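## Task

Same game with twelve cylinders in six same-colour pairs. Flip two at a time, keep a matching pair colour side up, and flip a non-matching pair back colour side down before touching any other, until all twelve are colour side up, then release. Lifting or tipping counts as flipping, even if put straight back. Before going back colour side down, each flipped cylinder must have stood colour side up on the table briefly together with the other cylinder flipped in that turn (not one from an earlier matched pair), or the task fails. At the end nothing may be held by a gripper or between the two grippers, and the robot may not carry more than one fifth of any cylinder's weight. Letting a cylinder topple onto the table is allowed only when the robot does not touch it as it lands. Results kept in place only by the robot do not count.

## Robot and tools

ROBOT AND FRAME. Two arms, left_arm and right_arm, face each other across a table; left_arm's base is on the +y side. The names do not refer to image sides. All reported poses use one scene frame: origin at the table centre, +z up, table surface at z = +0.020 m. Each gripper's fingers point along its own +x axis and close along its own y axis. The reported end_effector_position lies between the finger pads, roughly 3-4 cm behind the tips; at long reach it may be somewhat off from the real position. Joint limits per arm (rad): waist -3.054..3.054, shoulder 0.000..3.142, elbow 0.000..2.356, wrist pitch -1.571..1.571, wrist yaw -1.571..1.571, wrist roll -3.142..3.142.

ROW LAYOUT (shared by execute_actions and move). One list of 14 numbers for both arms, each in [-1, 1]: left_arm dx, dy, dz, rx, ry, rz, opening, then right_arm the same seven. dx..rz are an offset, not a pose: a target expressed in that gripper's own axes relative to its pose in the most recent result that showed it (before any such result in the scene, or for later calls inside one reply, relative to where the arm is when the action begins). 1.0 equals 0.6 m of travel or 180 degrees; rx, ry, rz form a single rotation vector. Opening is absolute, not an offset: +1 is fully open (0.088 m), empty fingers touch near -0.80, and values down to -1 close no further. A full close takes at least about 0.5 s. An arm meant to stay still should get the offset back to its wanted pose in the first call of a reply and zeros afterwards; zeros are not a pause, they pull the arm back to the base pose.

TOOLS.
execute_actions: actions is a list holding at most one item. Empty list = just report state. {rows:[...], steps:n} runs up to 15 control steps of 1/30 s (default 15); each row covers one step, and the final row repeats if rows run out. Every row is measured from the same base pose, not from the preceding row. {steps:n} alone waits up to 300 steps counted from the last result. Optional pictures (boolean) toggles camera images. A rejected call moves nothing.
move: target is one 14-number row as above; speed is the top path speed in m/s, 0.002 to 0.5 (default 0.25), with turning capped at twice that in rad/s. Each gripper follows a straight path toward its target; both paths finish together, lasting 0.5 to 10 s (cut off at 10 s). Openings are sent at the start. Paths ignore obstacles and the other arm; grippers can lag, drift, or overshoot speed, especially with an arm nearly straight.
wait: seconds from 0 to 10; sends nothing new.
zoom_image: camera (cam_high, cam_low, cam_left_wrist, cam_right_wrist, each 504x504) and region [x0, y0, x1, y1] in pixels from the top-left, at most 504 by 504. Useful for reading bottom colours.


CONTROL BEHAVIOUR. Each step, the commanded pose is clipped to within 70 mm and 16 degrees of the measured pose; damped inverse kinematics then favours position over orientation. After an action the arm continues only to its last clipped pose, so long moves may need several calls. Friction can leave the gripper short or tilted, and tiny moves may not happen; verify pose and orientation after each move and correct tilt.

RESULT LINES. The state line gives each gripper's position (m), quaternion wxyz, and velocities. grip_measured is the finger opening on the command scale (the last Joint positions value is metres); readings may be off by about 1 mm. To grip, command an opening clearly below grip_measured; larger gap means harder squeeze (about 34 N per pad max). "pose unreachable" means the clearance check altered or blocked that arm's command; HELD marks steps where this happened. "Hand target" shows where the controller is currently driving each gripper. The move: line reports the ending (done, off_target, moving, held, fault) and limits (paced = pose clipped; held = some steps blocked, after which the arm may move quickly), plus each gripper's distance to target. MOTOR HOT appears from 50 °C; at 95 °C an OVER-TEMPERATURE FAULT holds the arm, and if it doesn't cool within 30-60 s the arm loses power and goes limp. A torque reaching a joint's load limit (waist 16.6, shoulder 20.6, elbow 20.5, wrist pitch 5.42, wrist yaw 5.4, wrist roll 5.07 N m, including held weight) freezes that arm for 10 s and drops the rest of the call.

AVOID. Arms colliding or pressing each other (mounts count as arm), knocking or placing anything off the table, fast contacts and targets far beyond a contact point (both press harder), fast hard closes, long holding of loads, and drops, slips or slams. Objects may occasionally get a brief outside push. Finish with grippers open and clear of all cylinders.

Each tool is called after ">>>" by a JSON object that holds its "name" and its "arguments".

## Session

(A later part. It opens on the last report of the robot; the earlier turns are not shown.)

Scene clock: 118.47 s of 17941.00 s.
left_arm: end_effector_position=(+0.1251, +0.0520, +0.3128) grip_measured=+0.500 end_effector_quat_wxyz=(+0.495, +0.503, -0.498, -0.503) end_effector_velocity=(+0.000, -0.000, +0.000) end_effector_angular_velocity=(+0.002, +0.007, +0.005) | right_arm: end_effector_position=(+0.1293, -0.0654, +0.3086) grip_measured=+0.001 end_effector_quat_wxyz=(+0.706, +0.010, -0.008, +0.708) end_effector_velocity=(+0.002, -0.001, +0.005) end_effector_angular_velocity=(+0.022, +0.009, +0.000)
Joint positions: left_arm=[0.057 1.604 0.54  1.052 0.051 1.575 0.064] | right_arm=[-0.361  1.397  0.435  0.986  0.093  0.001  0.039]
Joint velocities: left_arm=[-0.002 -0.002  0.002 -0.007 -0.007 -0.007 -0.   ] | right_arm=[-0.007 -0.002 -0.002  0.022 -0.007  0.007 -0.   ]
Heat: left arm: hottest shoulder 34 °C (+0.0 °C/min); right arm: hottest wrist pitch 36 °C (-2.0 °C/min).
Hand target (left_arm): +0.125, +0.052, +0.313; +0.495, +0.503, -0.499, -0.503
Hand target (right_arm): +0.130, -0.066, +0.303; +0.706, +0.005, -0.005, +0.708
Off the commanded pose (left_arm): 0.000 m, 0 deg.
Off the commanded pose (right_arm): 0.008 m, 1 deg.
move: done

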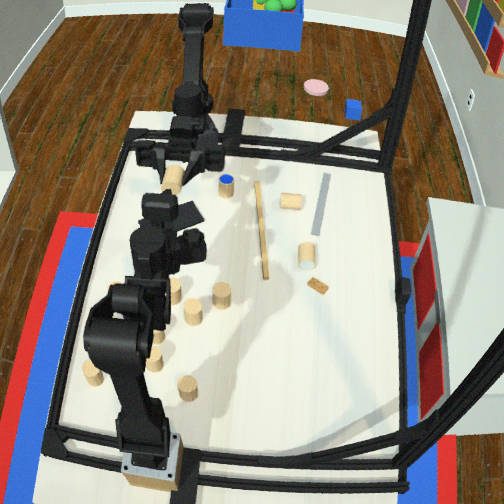

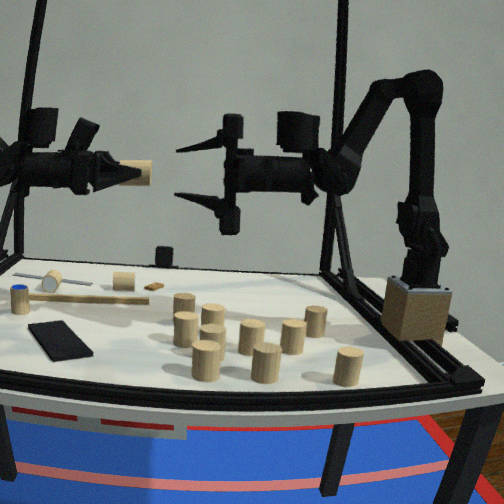

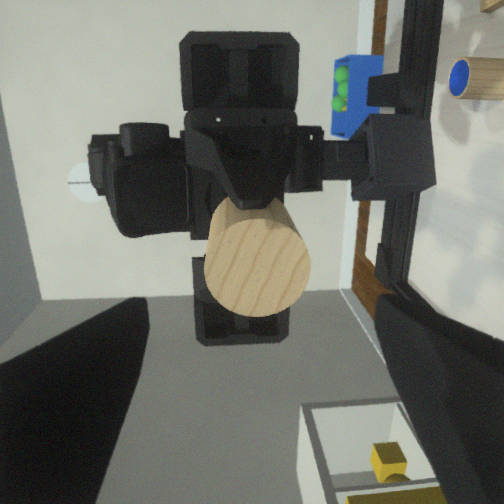

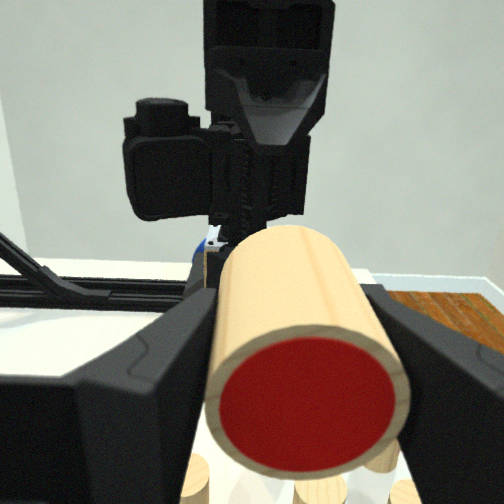

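>>> {"name": "move", "arguments": {"target": [0.136,0.005,0.002,0,0,0.005,0.5,0,0,0,0,0,0,-0.3], "speed": 0.15}}

>>> {"name": "execute_actions", "arguments": {"actions": [{"rows":[[0,0,0,0,0,0,-0.3,0,0,0,0,0,0,-0.3]],"steps":11}], "pictures": false}}

>>> {"name": "move", "arguments": {"target": [-0.06,0,0,0,0,0,-0.3,-0.06,0,0,0,0,0,0.5], "speed": 0.1}}

>>> {"name": "move", "arguments": {"target": [-0.325,-0.31,0.198,0,0,-0.496,-0.3,-0.298,0.147,-0.298,0,0.51,0,0.4], "speed": 0.4}}

Scene clock: 130.03 s of 17941.00 s.
left_arm: end_effector_position=(+0.1247, -0.0265, +0.3133) grip_measured=+0.500 end_effector_quat_wxyz=(+0.498, +0.500, -0.502, -0.500) end_effector_velocity=(-0.000, -0.002, -0.002) end_effector_angular_velocity=(+0.007, +0.008, +0.005) | right_arm: end_effector_position=(+0.1294, -0.0655, +0.3072) grip_measured=+0.000 end_effector_quat_wxyz=(+0.706, +0.008, -0.007, +0.708) end_effector_velocity=(+0.002, -0.001, +0.001) end_effector_angular_velocity=(+0.007, -0.006, -0.010)
Joint positions: left_arm=[0.045 1.87  0.858 1.012 0.039 1.575 0.064] | right_arm=[-0.361  1.399  0.434  0.986  0.093  0.     0.039]
Joint velocities: left_arm=[-0.002  0.007  0.007 -0.007 -0.007 -0.007 -0.   ] | right_arm=[-0.002 -0.002 -0.002  0.007  0.007 -0.007 -0.   ]
Heat: left arm: hottest shoulder 33 °C (-1.0 °C/min); right arm: hottest wrist pitch 37 °C (-1.0 °C/min).
Hand target (left_arm): +0.124, -0.029, +0.314; +0.499, +0.500, -0.502, -0.499
Hand target (right_arm): +0.129, -0.065, +0.309; +0.706, +0.010, -0.008, +0.708
Off the commanded pose (left_arm): 0.004 m, 0 deg.
Off the commanded pose (right_arm): 0.001 m, 0 deg.
move: done

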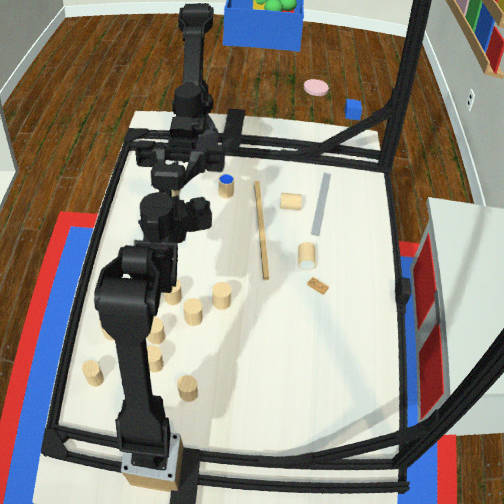

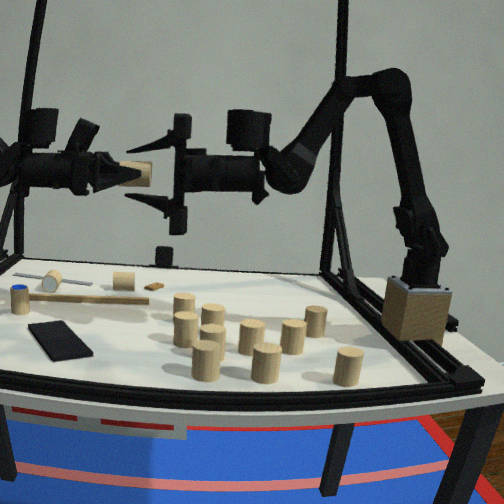

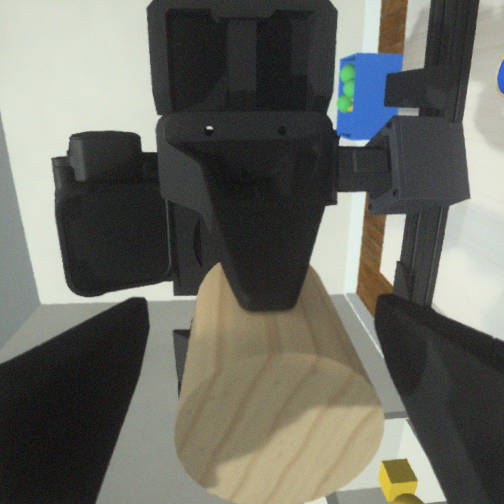

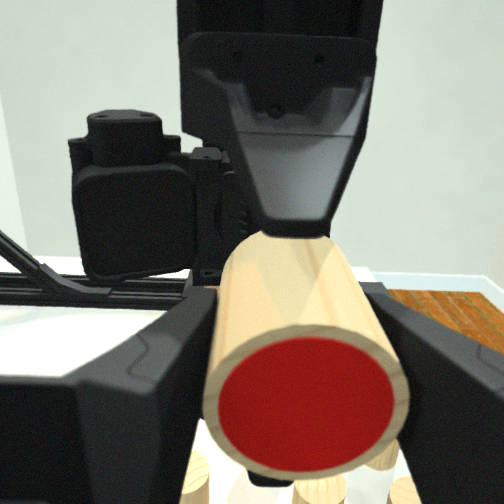

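Scene clock: 130.40 s of 17941.00 s.
left_arm: end_effector_position=(+0.1247, -0.0265, +0.3131) grip_measured=+0.015 end_effector_quat_wxyz=(+0.498, +0.501, -0.502, -0.500) end_effector_velocity=(+0.000, -0.000, +0.004) end_effector_angular_velocity=(-0.012, +0.007, -0.005) | right_arm: end_effector_position=(+0.1294, -0.0655, +0.3071) grip_measured=+0.000 end_effector_quat_wxyz=(+0.706, +0.008, -0.006, +0.708) end_effector_velocity=(-0.002, -0.001, +0.001) end_effector_angular_velocity=(+0.007, -0.007, +0.010)
Joint positions: left_arm=[0.045 1.87  0.858 1.011 0.039 1.575 0.04 ] | right_arm=[-0.361  1.399  0.434  0.985  0.093  0.     0.039]
Joint velocities: left_arm=[ 0.002 -0.002  0.002  0.007  0.007 -0.007  0.   ] | right_arm=[ 0.002 -0.002 -0.002  0.007 -0.007 -0.007 -0.   ]
Heat: left arm: hottest shoulder 34 °C (+0.0 °C/min); right arm: hottest wrist pitch 37 °C (-1.0 °C/min).
Hand target (left_arm): +0.125, -0.026, +0.313; +0.498, +0.500, -0.502, -0.500
Hand target (right_arm): +0.129, -0.065, +0.307; +0.706, +0.008, -0.007, +0.708
Off the commanded pose (left_arm): 0.000 m, 0 deg.
Off the commanded pose (right_arm): 0.000 m, 0 deg.
Steps of this call (steps 1 to 11: all 11 steps of this action). Readings (end_effector_position):
1: left_arm (+0.1247, -0.0265, +0.3133) | right_arm (+0.1294, -0.0655, +0.3072)
2: left_arm (+0.1247, -0.0265, +0.3133) | right_arm (+0.1294, -0.0655, +0.3072)
4: left_arm (+0.1247, -0.0265, +0.3133) | right_arm (+0.1294, -0.0655, +0.3072)
8: left_arm (+0.1247, -0.0265, +0.3131) | right_arm (+0.1294, -0.0655, +0.3071)
11: the state above

Scene clock: 131.47 s of 17941.00 s.
left_arm: end_effector_position=(+0.1239, +0.0069, +0.3086) grip_measured=+0.014 end_effector_quat_wxyz=(+0.495, +0.504, -0.498, -0.503) end_effector_velocity=(-0.000, +0.002, +0.002) end_effector_angular_velocity=(-0.007, +0.007, +0.005) | right_arm: end_effector_position=(+0.1293, -0.0986, +0.3074) grip_measured=+0.500 end_effector_quat_wxyz=(+0.706, +0.008, -0.007, +0.708) end_effector_velocity=(+0.001, -0.003, -0.004) end_effector_angular_velocity=(-0.017, -0.009, -0.005)
Joint positions: left_arm=[0.046 1.772 0.714 1.045 0.04  1.575 0.04 ] | right_arm=[-0.346  1.233  0.326  0.928  0.107  0.     0.063]
Joint velocities: left_arm=[-0.002 -0.007 -0.007  0.007 -0.007 -0.007  0.   ] | right_arm=[ 0.002 -0.017 -0.012 -0.022  0.007 -0.007 -0.   ]
Heat: left arm: hottest shoulder 34 °C (+0.0 °C/min); right arm: hottest wrist pitch 38 °C (+1.0 °C/min).
Hand target (left_arm): +0.125, +0.009, +0.313; +0.498, +0.501, -0.502, -0.500
Hand target (right_arm): +0.129, -0.101, +0.306; +0.706, +0.008, -0.006, +0.708
Off the commanded pose (left_arm): 0.005 m, 1 deg.
Off the commanded pose (right_arm): 0.003 m, 0 deg.
move: done

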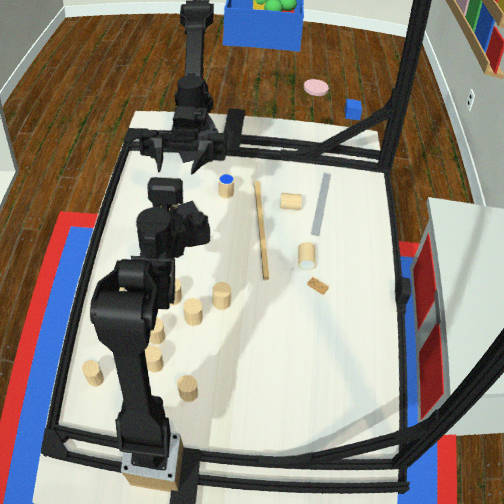

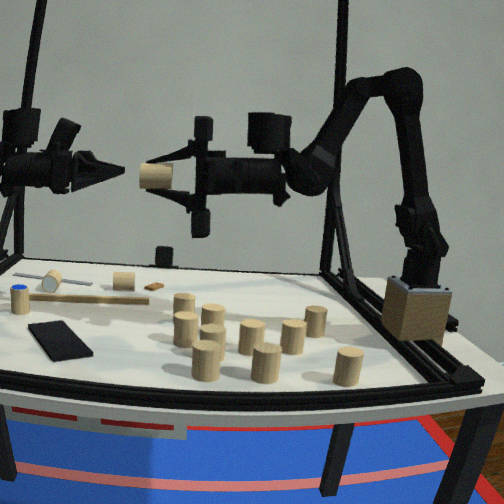

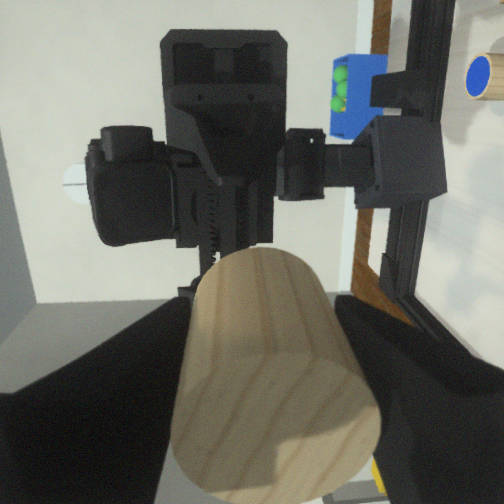

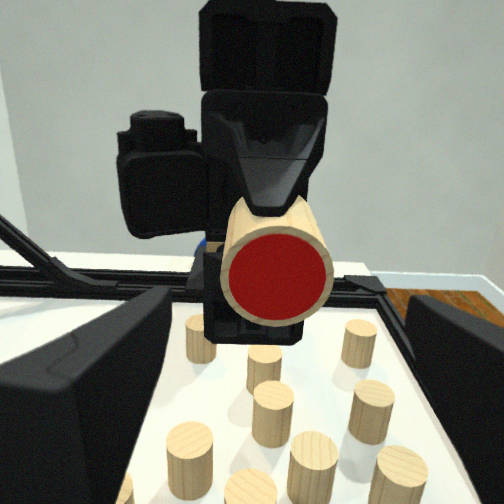

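Scene clock: 133.93 s of 17941.00 s.
left_arm: end_effector_position=(+0.0074, +0.2068, +0.1242) grip_measured=+0.012 end_effector_quat_wxyz=(-0.000, +0.708, +0.001, -0.706) end_effector_velocity=(-0.001, +0.003, +0.001) end_effector_angular_velocity=(+0.019, +0.000, +0.020) | right_arm: end_effector_position=(+0.0427, -0.2752, +0.1243) grip_measured=+0.400 end_effector_quat_wxyz=(+0.498, -0.499, +0.507, +0.496) end_effector_velocity=(-0.001, -0.006, -0.001) end_effector_angular_velocity=(-0.034, +0.004, +0.010)
Joint positions: left_arm=[-0.373  1.808  0.926 -0.691 -0.002  1.188  0.04 ] | right_arm=[ 0.103  1.447  0.669 -0.799 -0.011  0.569  0.059]
Joint velocities: left_arm=[-0.002  0.002  0.007 -0.022  0.007 -0.022  0.   ] | right_arm=[ 0.002  0.007  0.002 -0.022 -0.022 -0.007 -0.   ]
Heat: left arm: hottest shoulder 34 °C (+0.0 °C/min); right arm: hottest wrist pitch 37 °C (+0.0 °C/min).
Hand target (left_arm): +0.005, +0.205, +0.125; -0.000, +0.707, +0.001, -0.707
Hand target (right_arm): +0.040, -0.274, +0.125; +0.496, -0.499, +0.508, +0.496
Off the commanded pose (left_arm): 0.002 m, 0 deg.
Off the commanded pose (right_arm): 0.002 m, 1 deg.
move: done

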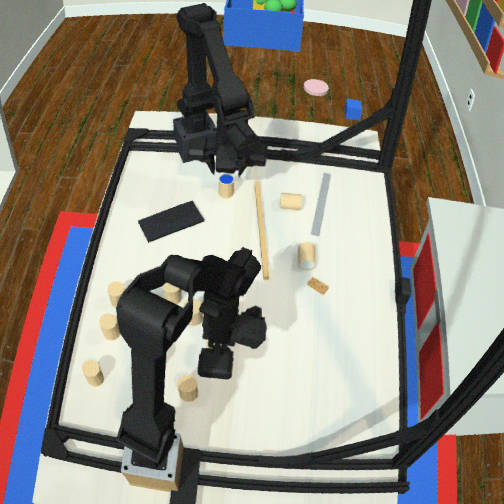

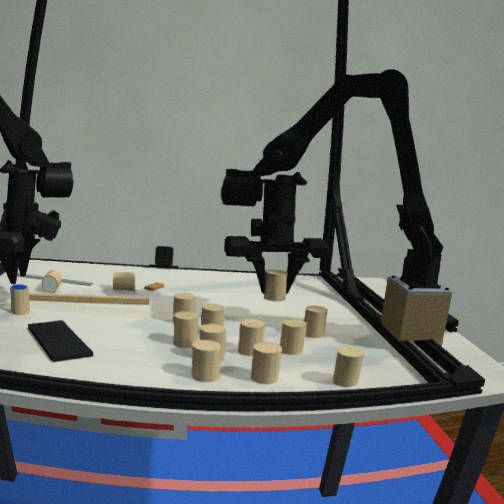

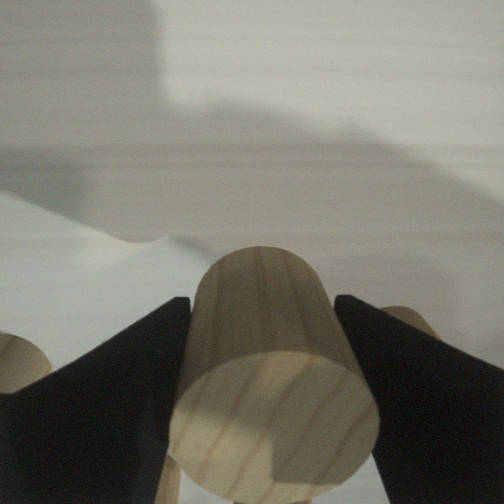

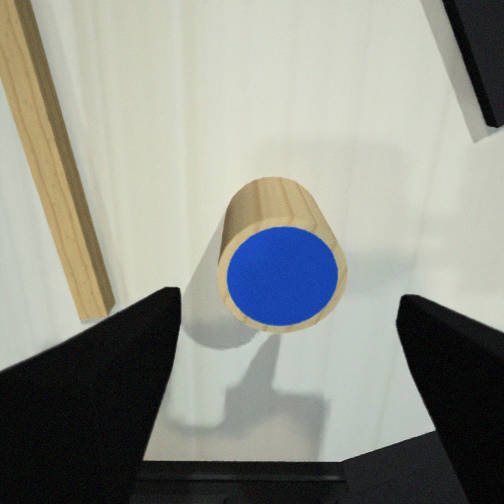

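>>> {"name": "move", "arguments": {"target": [0.092,0,0,0,0,0,-0.3,0.094,0,0,0,0,0,0.4], "speed": 0.07}}

>>> {"name": "execute_actions", "arguments": {"actions": [{"rows":[[0.002,0,0,0,0,0,0.35,0,0,0,0,0,0,-0.3]],"steps":11}], "pictures": false}}

>>> {"name": "move", "arguments": {"target": [-0.09,0,0,0,0,0,0.35,-0.09,0,0,0,0,0,-0.3], "speed": 0.2}}

>>> {"name": "move", "arguments": {"target": [-0.308,0.26,-0.197,0,0,0.504,0.5,-0.3,-0.146,0.349,0,-0.507,0,-0.3], "speed": 0.4}}

Scene clock: 150.13 s of 17941.00 s.
left_arm: end_effector_position=(+0.0063, +0.2046, +0.0717) grip_measured=+0.010 end_effector_quat_wxyz=(+0.003, +0.707, -0.002, -0.707) end_effector_velocity=(+0.000, +0.003, -0.001) end_effector_angular_velocity=(+0.009, -0.011, +0.000) | right_arm: end_effector_position=(+0.0407, -0.2727, +0.0712) grip_measured=+0.400 end_effector_quat_wxyz=(+0.499, -0.494, +0.506, +0.502) end_effector_velocity=(-0.000, -0.001, -0.000) end_effector_angular_velocity=(-0.010, +0.002, -0.010)
Joint positions: left_arm=[-0.373  1.96   0.859 -0.463 -0.002  1.187  0.039] | right_arm=[ 0.104  1.615  0.557 -0.504 -0.012  0.57   0.059]
Joint velocities: left_arm=[-0.007  0.002 -0.002 -0.007 -0.007 -0.007  0.   ] | right_arm=[-0.002  0.002  0.002 -0.007 -0.007  0.007  0.   ]
Heat: left arm: hottest shoulder 33 °C (-1.0 °C/min); right arm: hottest elbow 35 °C (-1.0 °C/min).
Hand target (left_arm): +0.008, +0.207, +0.069; -0.000, +0.708, +0.001, -0.706
Hand target (right_arm): +0.043, -0.276, +0.068; +0.498, -0.499, +0.507, +0.496
Off the commanded pose (left_arm): 0.004 m, 1 deg.
Off the commanded pose (right_arm): 0.005 m, 1 deg.
move: done

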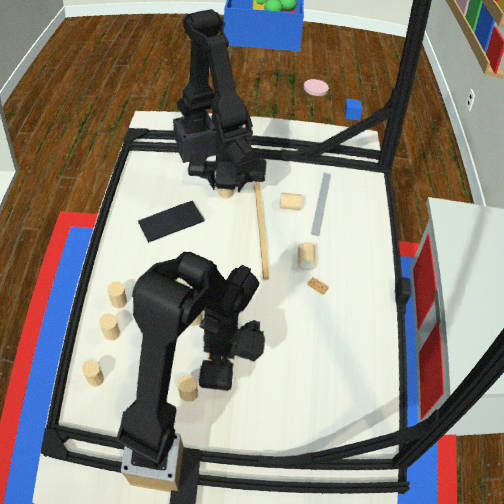

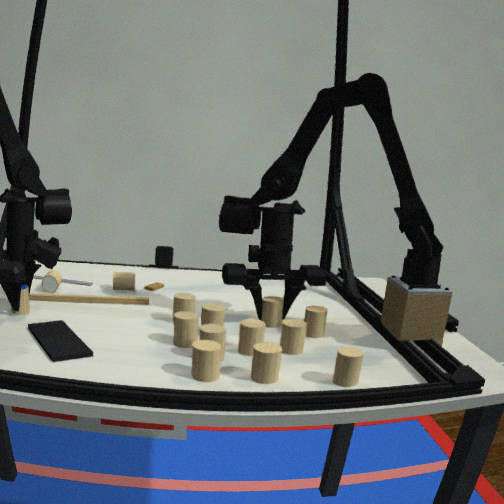

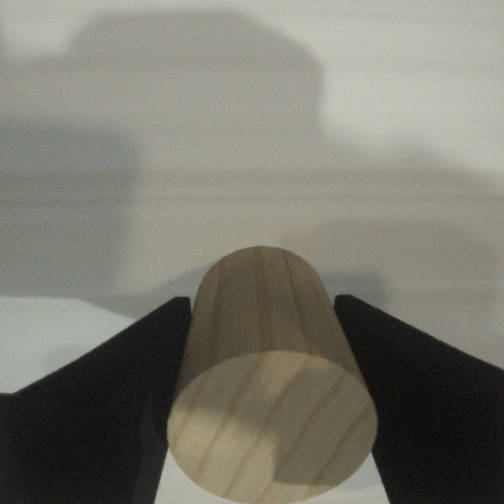

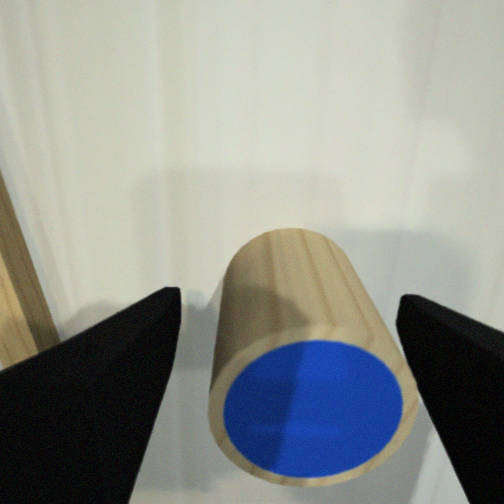

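Scene clock: 150.50 s of 17941.00 s.
left_arm: end_effector_position=(+0.0061, +0.2042, +0.0717) grip_measured=+0.335 end_effector_quat_wxyz=(+0.004, +0.707, -0.002, -0.708) end_effector_velocity=(+0.003, -0.000, -0.000) end_effector_angular_velocity=(-0.001, -0.023, +0.005) | right_arm: end_effector_position=(+0.0407, -0.2728, +0.0712) grip_measured=-0.001 end_effector_quat_wxyz=(+0.498, -0.494, +0.506, +0.501) end_effector_velocity=(-0.000, -0.003, +0.000) end_effector_angular_velocity=(-0.010, +0.002, +0.010)
Joint positions: left_arm=[-0.373  1.96   0.859 -0.461 -0.002  1.187  0.055] | right_arm=[ 0.104  1.615  0.557 -0.505 -0.013  0.57   0.039]
Joint velocities: left_arm=[-0.002  0.002  0.002 -0.007 -0.022 -0.007  0.008] | right_arm=[ 0.002 -0.002 -0.002 -0.007 -0.007 -0.007 -0.   ]
Heat: left arm: hottest shoulder 33 °C (-1.0 °C/min); right arm: hottest elbow 35 °C (-2.0 °C/min).
Hand target (left_arm): +0.006, +0.205, +0.070; +0.003, +0.707, -0.002, -0.707
Hand target (right_arm): +0.041, -0.273, +0.071; +0.499, -0.494, +0.506, +0.502
Off the commanded pose (left_arm): 0.001 m, 0 deg.
Off the commanded pose (right_arm): 0.000 m, 0 deg.
Steps of this call (steps 1 to 11: all 11 steps of this action). Readings (end_effector_position):
1: left_arm (+0.0063, +0.2046, +0.0717) | right_arm (+0.0407, -0.2726, +0.0712)
2: left_arm (+0.0063, +0.2046, +0.0717) | right_arm (+0.0407, -0.2726, +0.0712)
4: left_arm (+0.0062, +0.2042, +0.0717) | right_arm (+0.0407, -0.2728, +0.0712)
8: left_arm (+0.0061, +0.2042, +0.0717) | right_arm (+0.0407, -0.2728, +0.0712)
11: the state above

Scene clock: 151.60 s of 17941.00 s.
left_arm: end_effector_position=(+0.0080, +0.2087, +0.1208) grip_measured=+0.350 end_effector_quat_wxyz=(-0.002, +0.709, +0.004, -0.705) end_effector_velocity=(-0.000, +0.004, +0.001) end_effector_angular_velocity=(+0.019, +0.000, +0.005) | right_arm: end_effector_position=(+0.0433, -0.2770, +0.1203) grip_measured=-0.001 end_effector_quat_wxyz=(+0.497, -0.501, +0.508, +0.494) end_effector_velocity=(+0.001, -0.001, +0.003) end_effector_angular_velocity=(-0.010, +0.002, -0.015)
Joint positions: left_arm=[-0.373  1.815  0.918 -0.683 -0.002  1.187  0.056] | right_arm=[ 0.104  1.457  0.658 -0.786 -0.013  0.57   0.039]
Joint velocities: left_arm=[-0.002 -0.002  0.002 -0.022  0.007 -0.007 -0.   ] | right_arm=[-0.007 -0.007  0.007 -0.022 -0.007  0.007 -0.   ]
Heat: left arm: hottest shoulder 34 °C (+0.0 °C/min); right arm: hottest elbow 35 °C (-2.0 °C/min).
Hand target (left_arm): +0.006, +0.205, +0.126; +0.004, +0.706, -0.002, -0.708
Hand target (right_arm): +0.041, -0.273, +0.125; +0.498, -0.494, +0.506, +0.501
Off the commanded pose (left_arm): 0.007 m, 1 deg.
Off the commanded pose (right_arm): 0.007 m, 1 deg.
move: done

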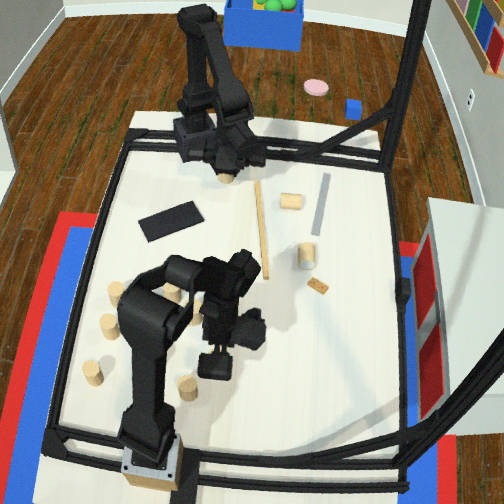

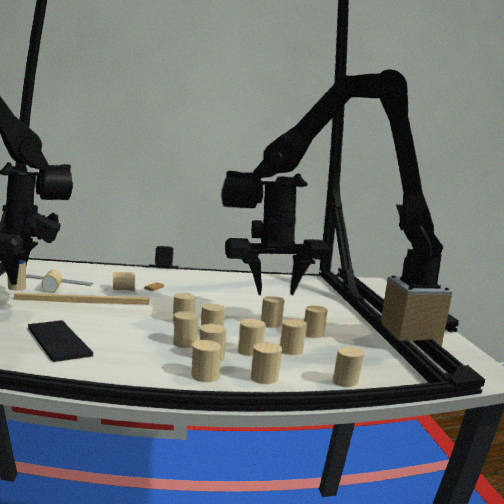

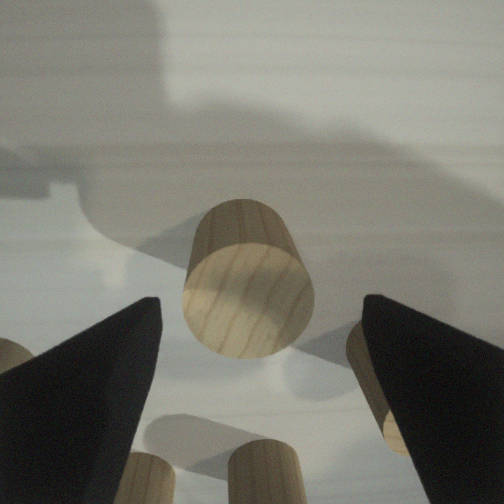

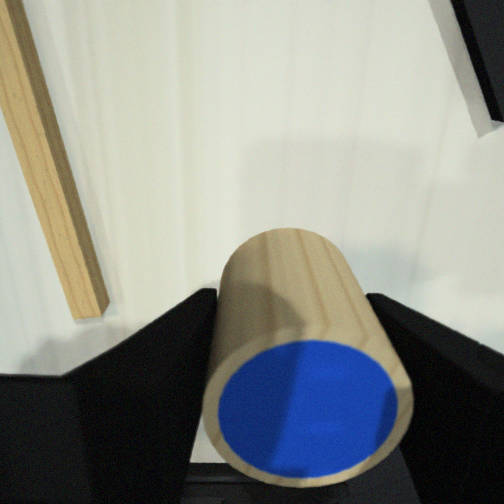

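Scene clock: 154.17 s of 17941.00 s.
left_arm: end_effector_position=(+0.1242, +0.0538, +0.3031) grip_measured=+0.500 end_effector_quat_wxyz=(+0.496, +0.503, -0.502, -0.499) end_effector_velocity=(+0.000, -0.001, -0.000) end_effector_angular_velocity=(-0.002, +0.022, +0.005) | right_arm: end_effector_position=(+0.1307, -0.0663, +0.2998) grip_measured=-0.001 end_effector_quat_wxyz=(+0.706, +0.004, -0.004, +0.708) end_effector_velocity=(+0.002, +0.001, +0.003) end_effector_angular_velocity=(+0.017, -0.006, -0.000)
Joint positions: left_arm=[0.054 1.645 0.514 1.126 0.047 1.581 0.063] | right_arm=[-0.366  1.416  0.419  1.009  0.088 -0.001  0.039]
Joint velocities: left_arm=[-0.002  0.007  0.002  0.007 -0.007 -0.022  0.   ] | right_arm=[-0.007  0.007  0.002  0.022 -0.007 -0.007 -0.   ]
Heat: left arm: hottest shoulder 34 °C (+0.0 °C/min); right arm: hottest elbow 35 °C (-2.0 °C/min).
Hand target (left_arm): +0.125, +0.051, +0.306; +0.498, +0.500, -0.504, -0.497
Hand target (right_arm): +0.131, -0.065, +0.298; +0.706, +0.003, -0.004, +0.708
Off the commanded pose (left_arm): 0.003 m, 1 deg.
Off the commanded pose (right_arm): 0.005 m, 1 deg.
move: done

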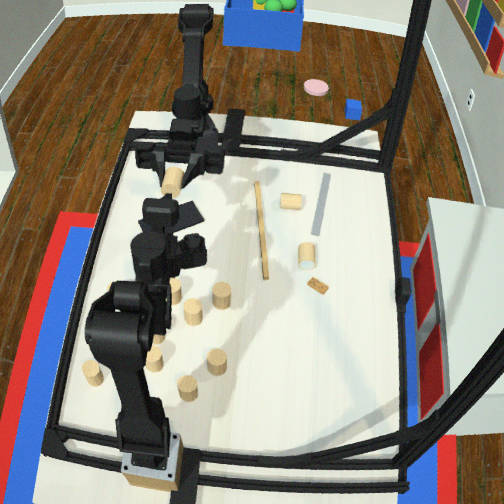

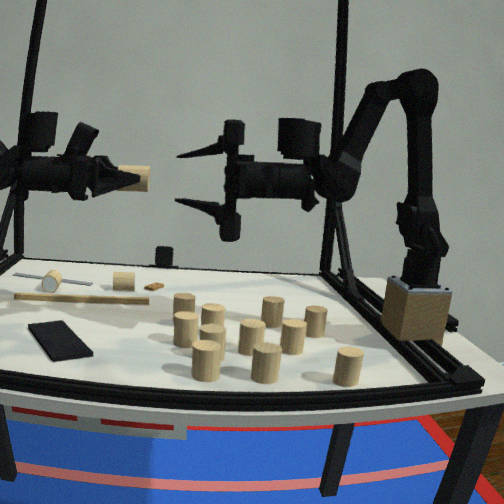

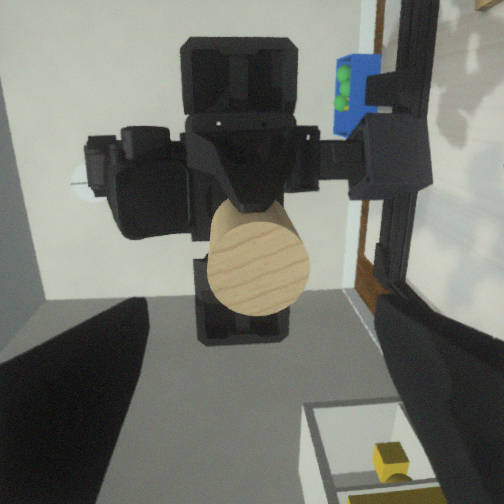

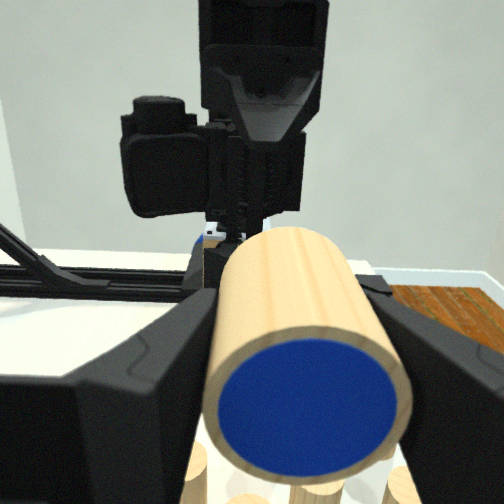

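>>> {"name": "move", "arguments": {"target": [0.142,0.004,-0.002,0,0,0.003,0.5,0,0,0,0,0,0,-0.3], "speed": 0.15}}

>>> {"name": "execute_actions", "arguments": {"actions": [{"rows":[[0,0,0,0,0,0,-0.3,0,0,0,0,0,0,-0.3]],"steps":11}], "pictures": false}}

>>> {"name": "move", "arguments": {"target": [-0.06,0,0,0,0,0,-0.3,-0.06,0,0,0,0,0,0.5], "speed": 0.1}}

>>> {"name": "move", "arguments": {"target": [-0.198,-0.27,0.258,0,0,-0.496,-0.3,-0.06,0,0,0,0,0,0.5], "speed": 0.4}}

Scene clock: 166.07 s of 17941.00 s.
left_arm: end_effector_position=(+0.1265, -0.0283, +0.3040) grip_measured=+0.500 end_effector_quat_wxyz=(+0.497, +0.501, -0.504, -0.497) end_effector_velocity=(-0.002, -0.002, -0.002) end_effector_angular_velocity=(+0.007, +0.008, -0.000) | right_arm: end_effector_position=(+0.1307, -0.0660, +0.2991) grip_measured=-0.001 end_effector_quat_wxyz=(+0.706, +0.003, -0.004, +0.708) end_effector_velocity=(+0.002, -0.000, +0.001) end_effector_angular_velocity=(+0.007, -0.007, -0.000)
Joint positions: left_arm=[0.05  1.905 0.854 1.053 0.043 1.581 0.064] | right_arm=[-0.367  1.419  0.419  1.01   0.088 -0.001  0.039]
Joint velocities: left_arm=[-0.007  0.007  0.007 -0.007 -0.007 -0.007 -0.   ] | right_arm=[-0.007 -0.002 -0.002  0.007 -0.007 -0.007 -0.   ]
Heat: left arm: hottest shoulder 33 °C (-1.0 °C/min); right arm: hottest wrist pitch 37 °C (+0.0 °C/min).
Hand target (left_arm): +0.126, -0.031, +0.305; +0.498, +0.501, -0.504, -0.497
Hand target (right_arm): +0.131, -0.066, +0.300; +0.706, +0.004, -0.004, +0.708
Off the commanded pose (left_arm): 0.004 m, 0 deg.
Off the commanded pose (right_arm): 0.001 m, 0 deg.
move: done

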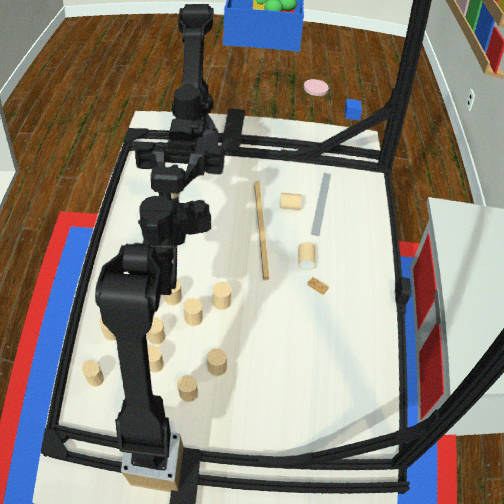

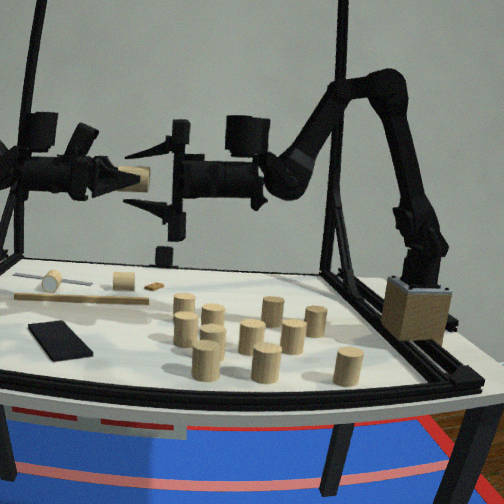

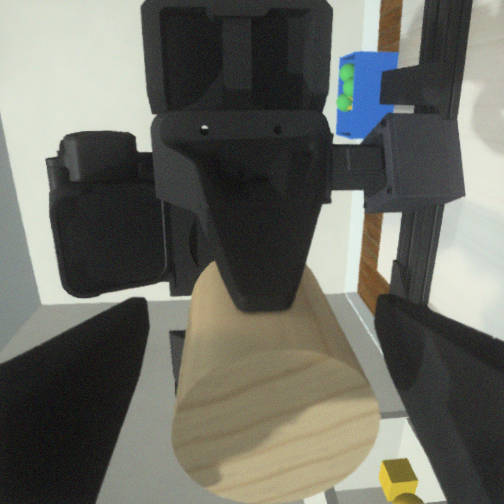

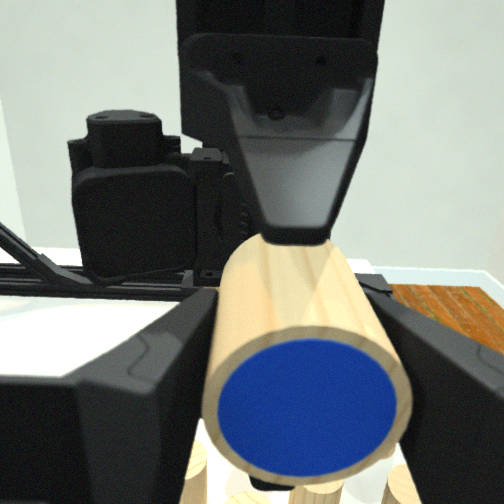

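Scene clock: 166.43 s of 17941.00 s.
left_arm: end_effector_position=(+0.1263, -0.0284, +0.3039) grip_measured=+0.019 end_effector_quat_wxyz=(+0.497, +0.501, -0.504, -0.498) end_effector_velocity=(-0.000, +0.001, -0.001) end_effector_angular_velocity=(+0.007, +0.008, +0.005) | right_arm: end_effector_position=(+0.1307, -0.0660, +0.2988) grip_measured=-0.001 end_effector_quat_wxyz=(+0.706, +0.003, -0.003, +0.708) end_effector_velocity=(+0.002, +0.000, +0.000) end_effector_angular_velocity=(-0.002, -0.008, -0.000)
Joint positions: left_arm=[0.049 1.905 0.854 1.053 0.043 1.581 0.04 ] | right_arm=[-0.367  1.419  0.419  1.009  0.088 -0.001  0.039]
Joint velocities: left_arm=[-0.002 -0.002 -0.002 -0.007 -0.007 -0.007  0.   ] | right_arm=[-0.007 -0.002  0.002 -0.007 -0.007 -0.007 -0.   ]
Heat: left arm: hottest shoulder 33 °C (-1.0 °C/min); right arm: hottest wrist pitch 37 °C (+0.0 °C/min).
Hand target (left_arm): +0.126, -0.028, +0.304; +0.497, +0.501, -0.504, -0.498
Hand target (right_arm): +0.131, -0.066, +0.299; +0.706, +0.003, -0.003, +0.708
Off the commanded pose (left_arm): 0.000 m, 0 deg.
Off the commanded pose (right_arm): 0.000 m, 0 deg.
Steps of this call (steps 1 to 11: all 11 steps of this action). Readings (end_effector_position):
1: left_arm (+0.1265, -0.0284, +0.3040) | right_arm (+0.1307, -0.0660, +0.2991)
2: left_arm (+0.1265, -0.0284, +0.3040) | right_arm (+0.1307, -0.0660, +0.2991)
4: left_arm (+0.1265, -0.0284, +0.3040) | right_arm (+0.1307, -0.0660, +0.2990)
8: left_arm (+0.1263, -0.0284, +0.3039) | right_arm (+0.1307, -0.0660, +0.2988)
11: the state above

Scene clock: 167.50 s of 17941.00 s.
left_arm: end_effector_position=(+0.1254, +0.0051, +0.2995) grip_measured=+0.018 end_effector_quat_wxyz=(+0.494, +0.504, -0.501, -0.501) end_effector_velocity=(-0.000, +0.002, +0.001) end_effector_angular_velocity=(+0.002, +0.007, +0.005) | right_arm: end_effector_position=(+0.1307, -0.0992, +0.2994) grip_measured=+0.500 end_effector_quat_wxyz=(+0.706, +0.003, -0.003, +0.708) end_effector_velocity=(+0.002, -0.002, -0.001) end_effector_angular_velocity=(-0.002, -0.008, -0.010)
Joint positions: left_arm=[0.051 1.812 0.709 1.093 0.044 1.581 0.04 ] | right_arm=[-0.352  1.253  0.309  0.953  0.101 -0.001  0.063]
Joint velocities: left_arm=[-0.002 -0.012 -0.007 -0.007 -0.007 -0.007 -0.   ] | right_arm=[-0.002 -0.012 -0.007 -0.007  0.007 -0.007  0.   ]
Heat: left arm: hottest shoulder 33 °C (-1.0 °C/min); right arm: hottest wrist pitch 37 °C (+0.0 °C/min).
Hand target (left_arm): +0.126, +0.007, +0.304; +0.497, +0.501, -0.504, -0.498
Hand target (right_arm): +0.131, -0.102, +0.299; +0.706, +0.003, -0.003, +0.708
Off the commanded pose (left_arm): 0.005 m, 1 deg.
Off the commanded pose (right_arm): 0.003 m, 0 deg.
move: done

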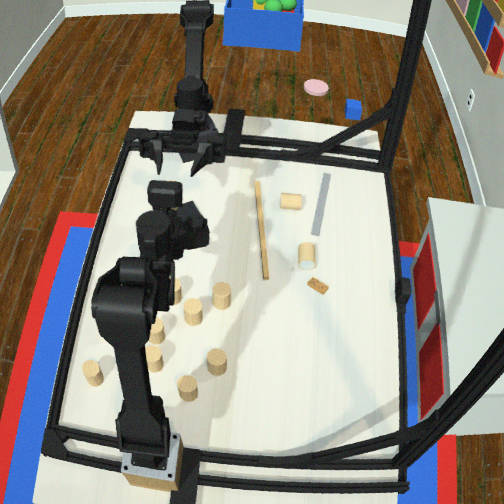

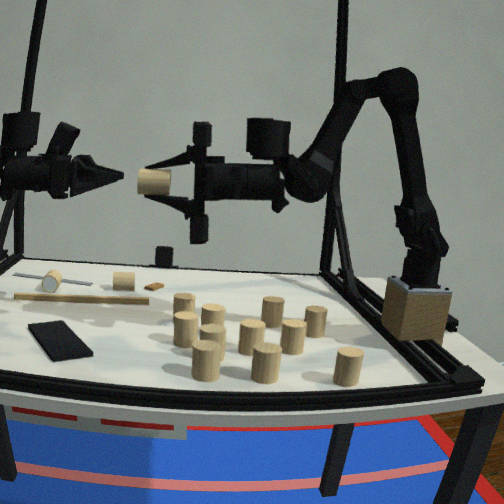

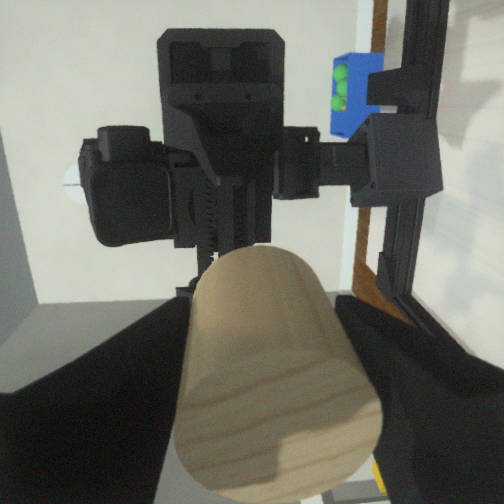

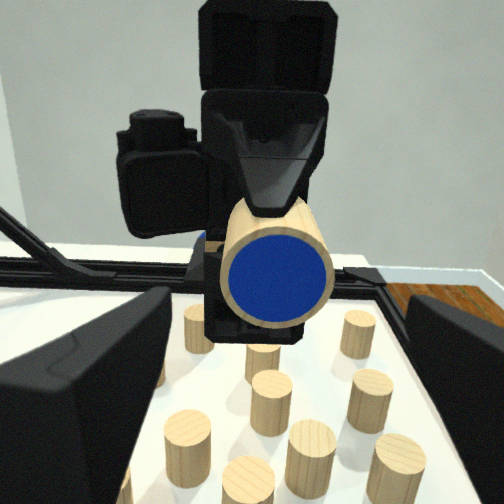

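Scene clock: 170.03 s of 17941.00 s.
left_arm: end_effector_position=(-0.0264, +0.1280, +0.1367) grip_measured=+0.017 end_effector_quat_wxyz=(+0.001, +0.710, -0.000, -0.704) end_effector_velocity=(+0.004, +0.009, -0.003) end_effector_angular_velocity=(+0.040, -0.024, +0.005) | right_arm: end_effector_position=(+0.1305, -0.1330, +0.3012) grip_measured=+0.500 end_effector_quat_wxyz=(+0.706, +0.004, -0.004, +0.709) end_effector_velocity=(-0.000, +0.000, +0.000) end_effector_angular_velocity=(-0.002, -0.022, +0.005)
Joint positions: left_arm=[-0.381  2.063  1.352 -0.861 -0.009  1.18   0.04 ] | right_arm=[-0.331  1.035  0.216  0.832  0.122 -0.001  0.064]
Joint velocities: left_arm=[-0.002  0.007 -0.002 -0.037 -0.007 -0.007 -0.   ] | right_arm=[-0.002 -0.002  0.002 -0.007 -0.007 -0.022 -0.   ]
Heat: left arm: hottest shoulder 34 °C (+0.0 °C/min); right arm: hottest wrist pitch 37 °C (+0.0 °C/min).
Hand target (left_arm): -0.029, +0.126, +0.137; +0.001, +0.709, +0.000, -0.705
Hand target (right_arm): +0.131, -0.135, +0.299; +0.706, +0.003, -0.003, +0.708
Off the commanded pose (left_arm): 0.002 m, 0 deg.
Off the commanded pose (right_arm): 0.003 m, 0 deg.
move: done

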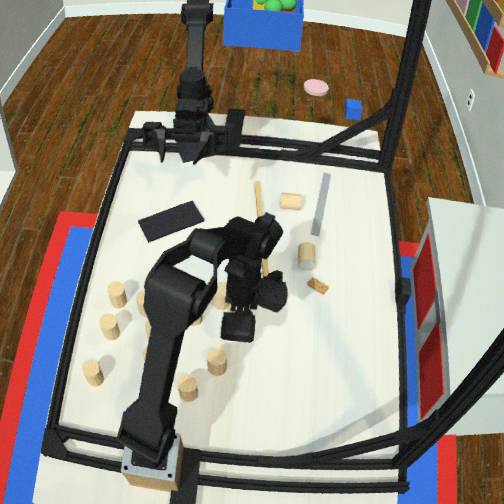

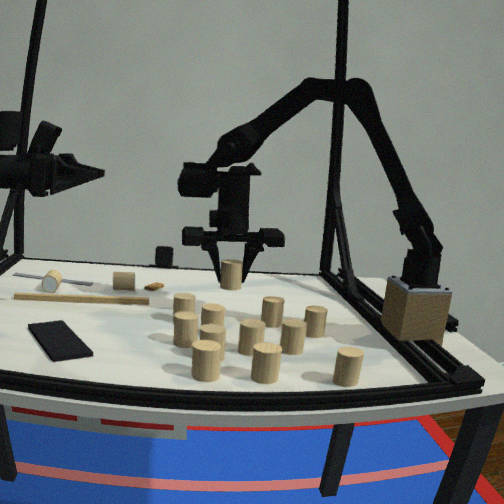

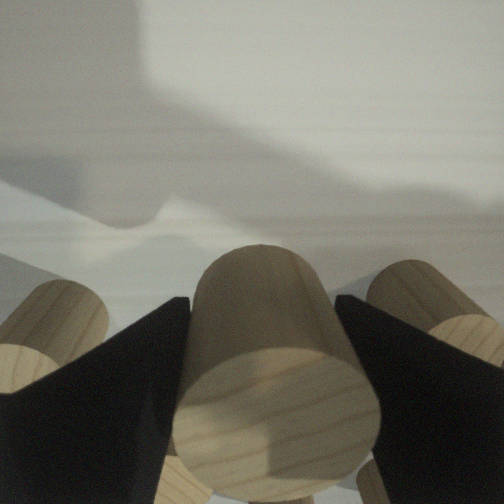

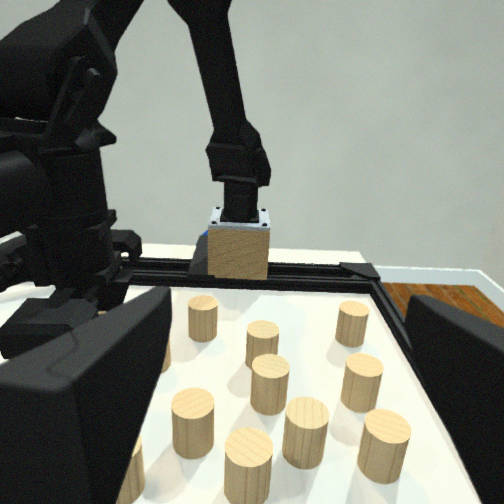

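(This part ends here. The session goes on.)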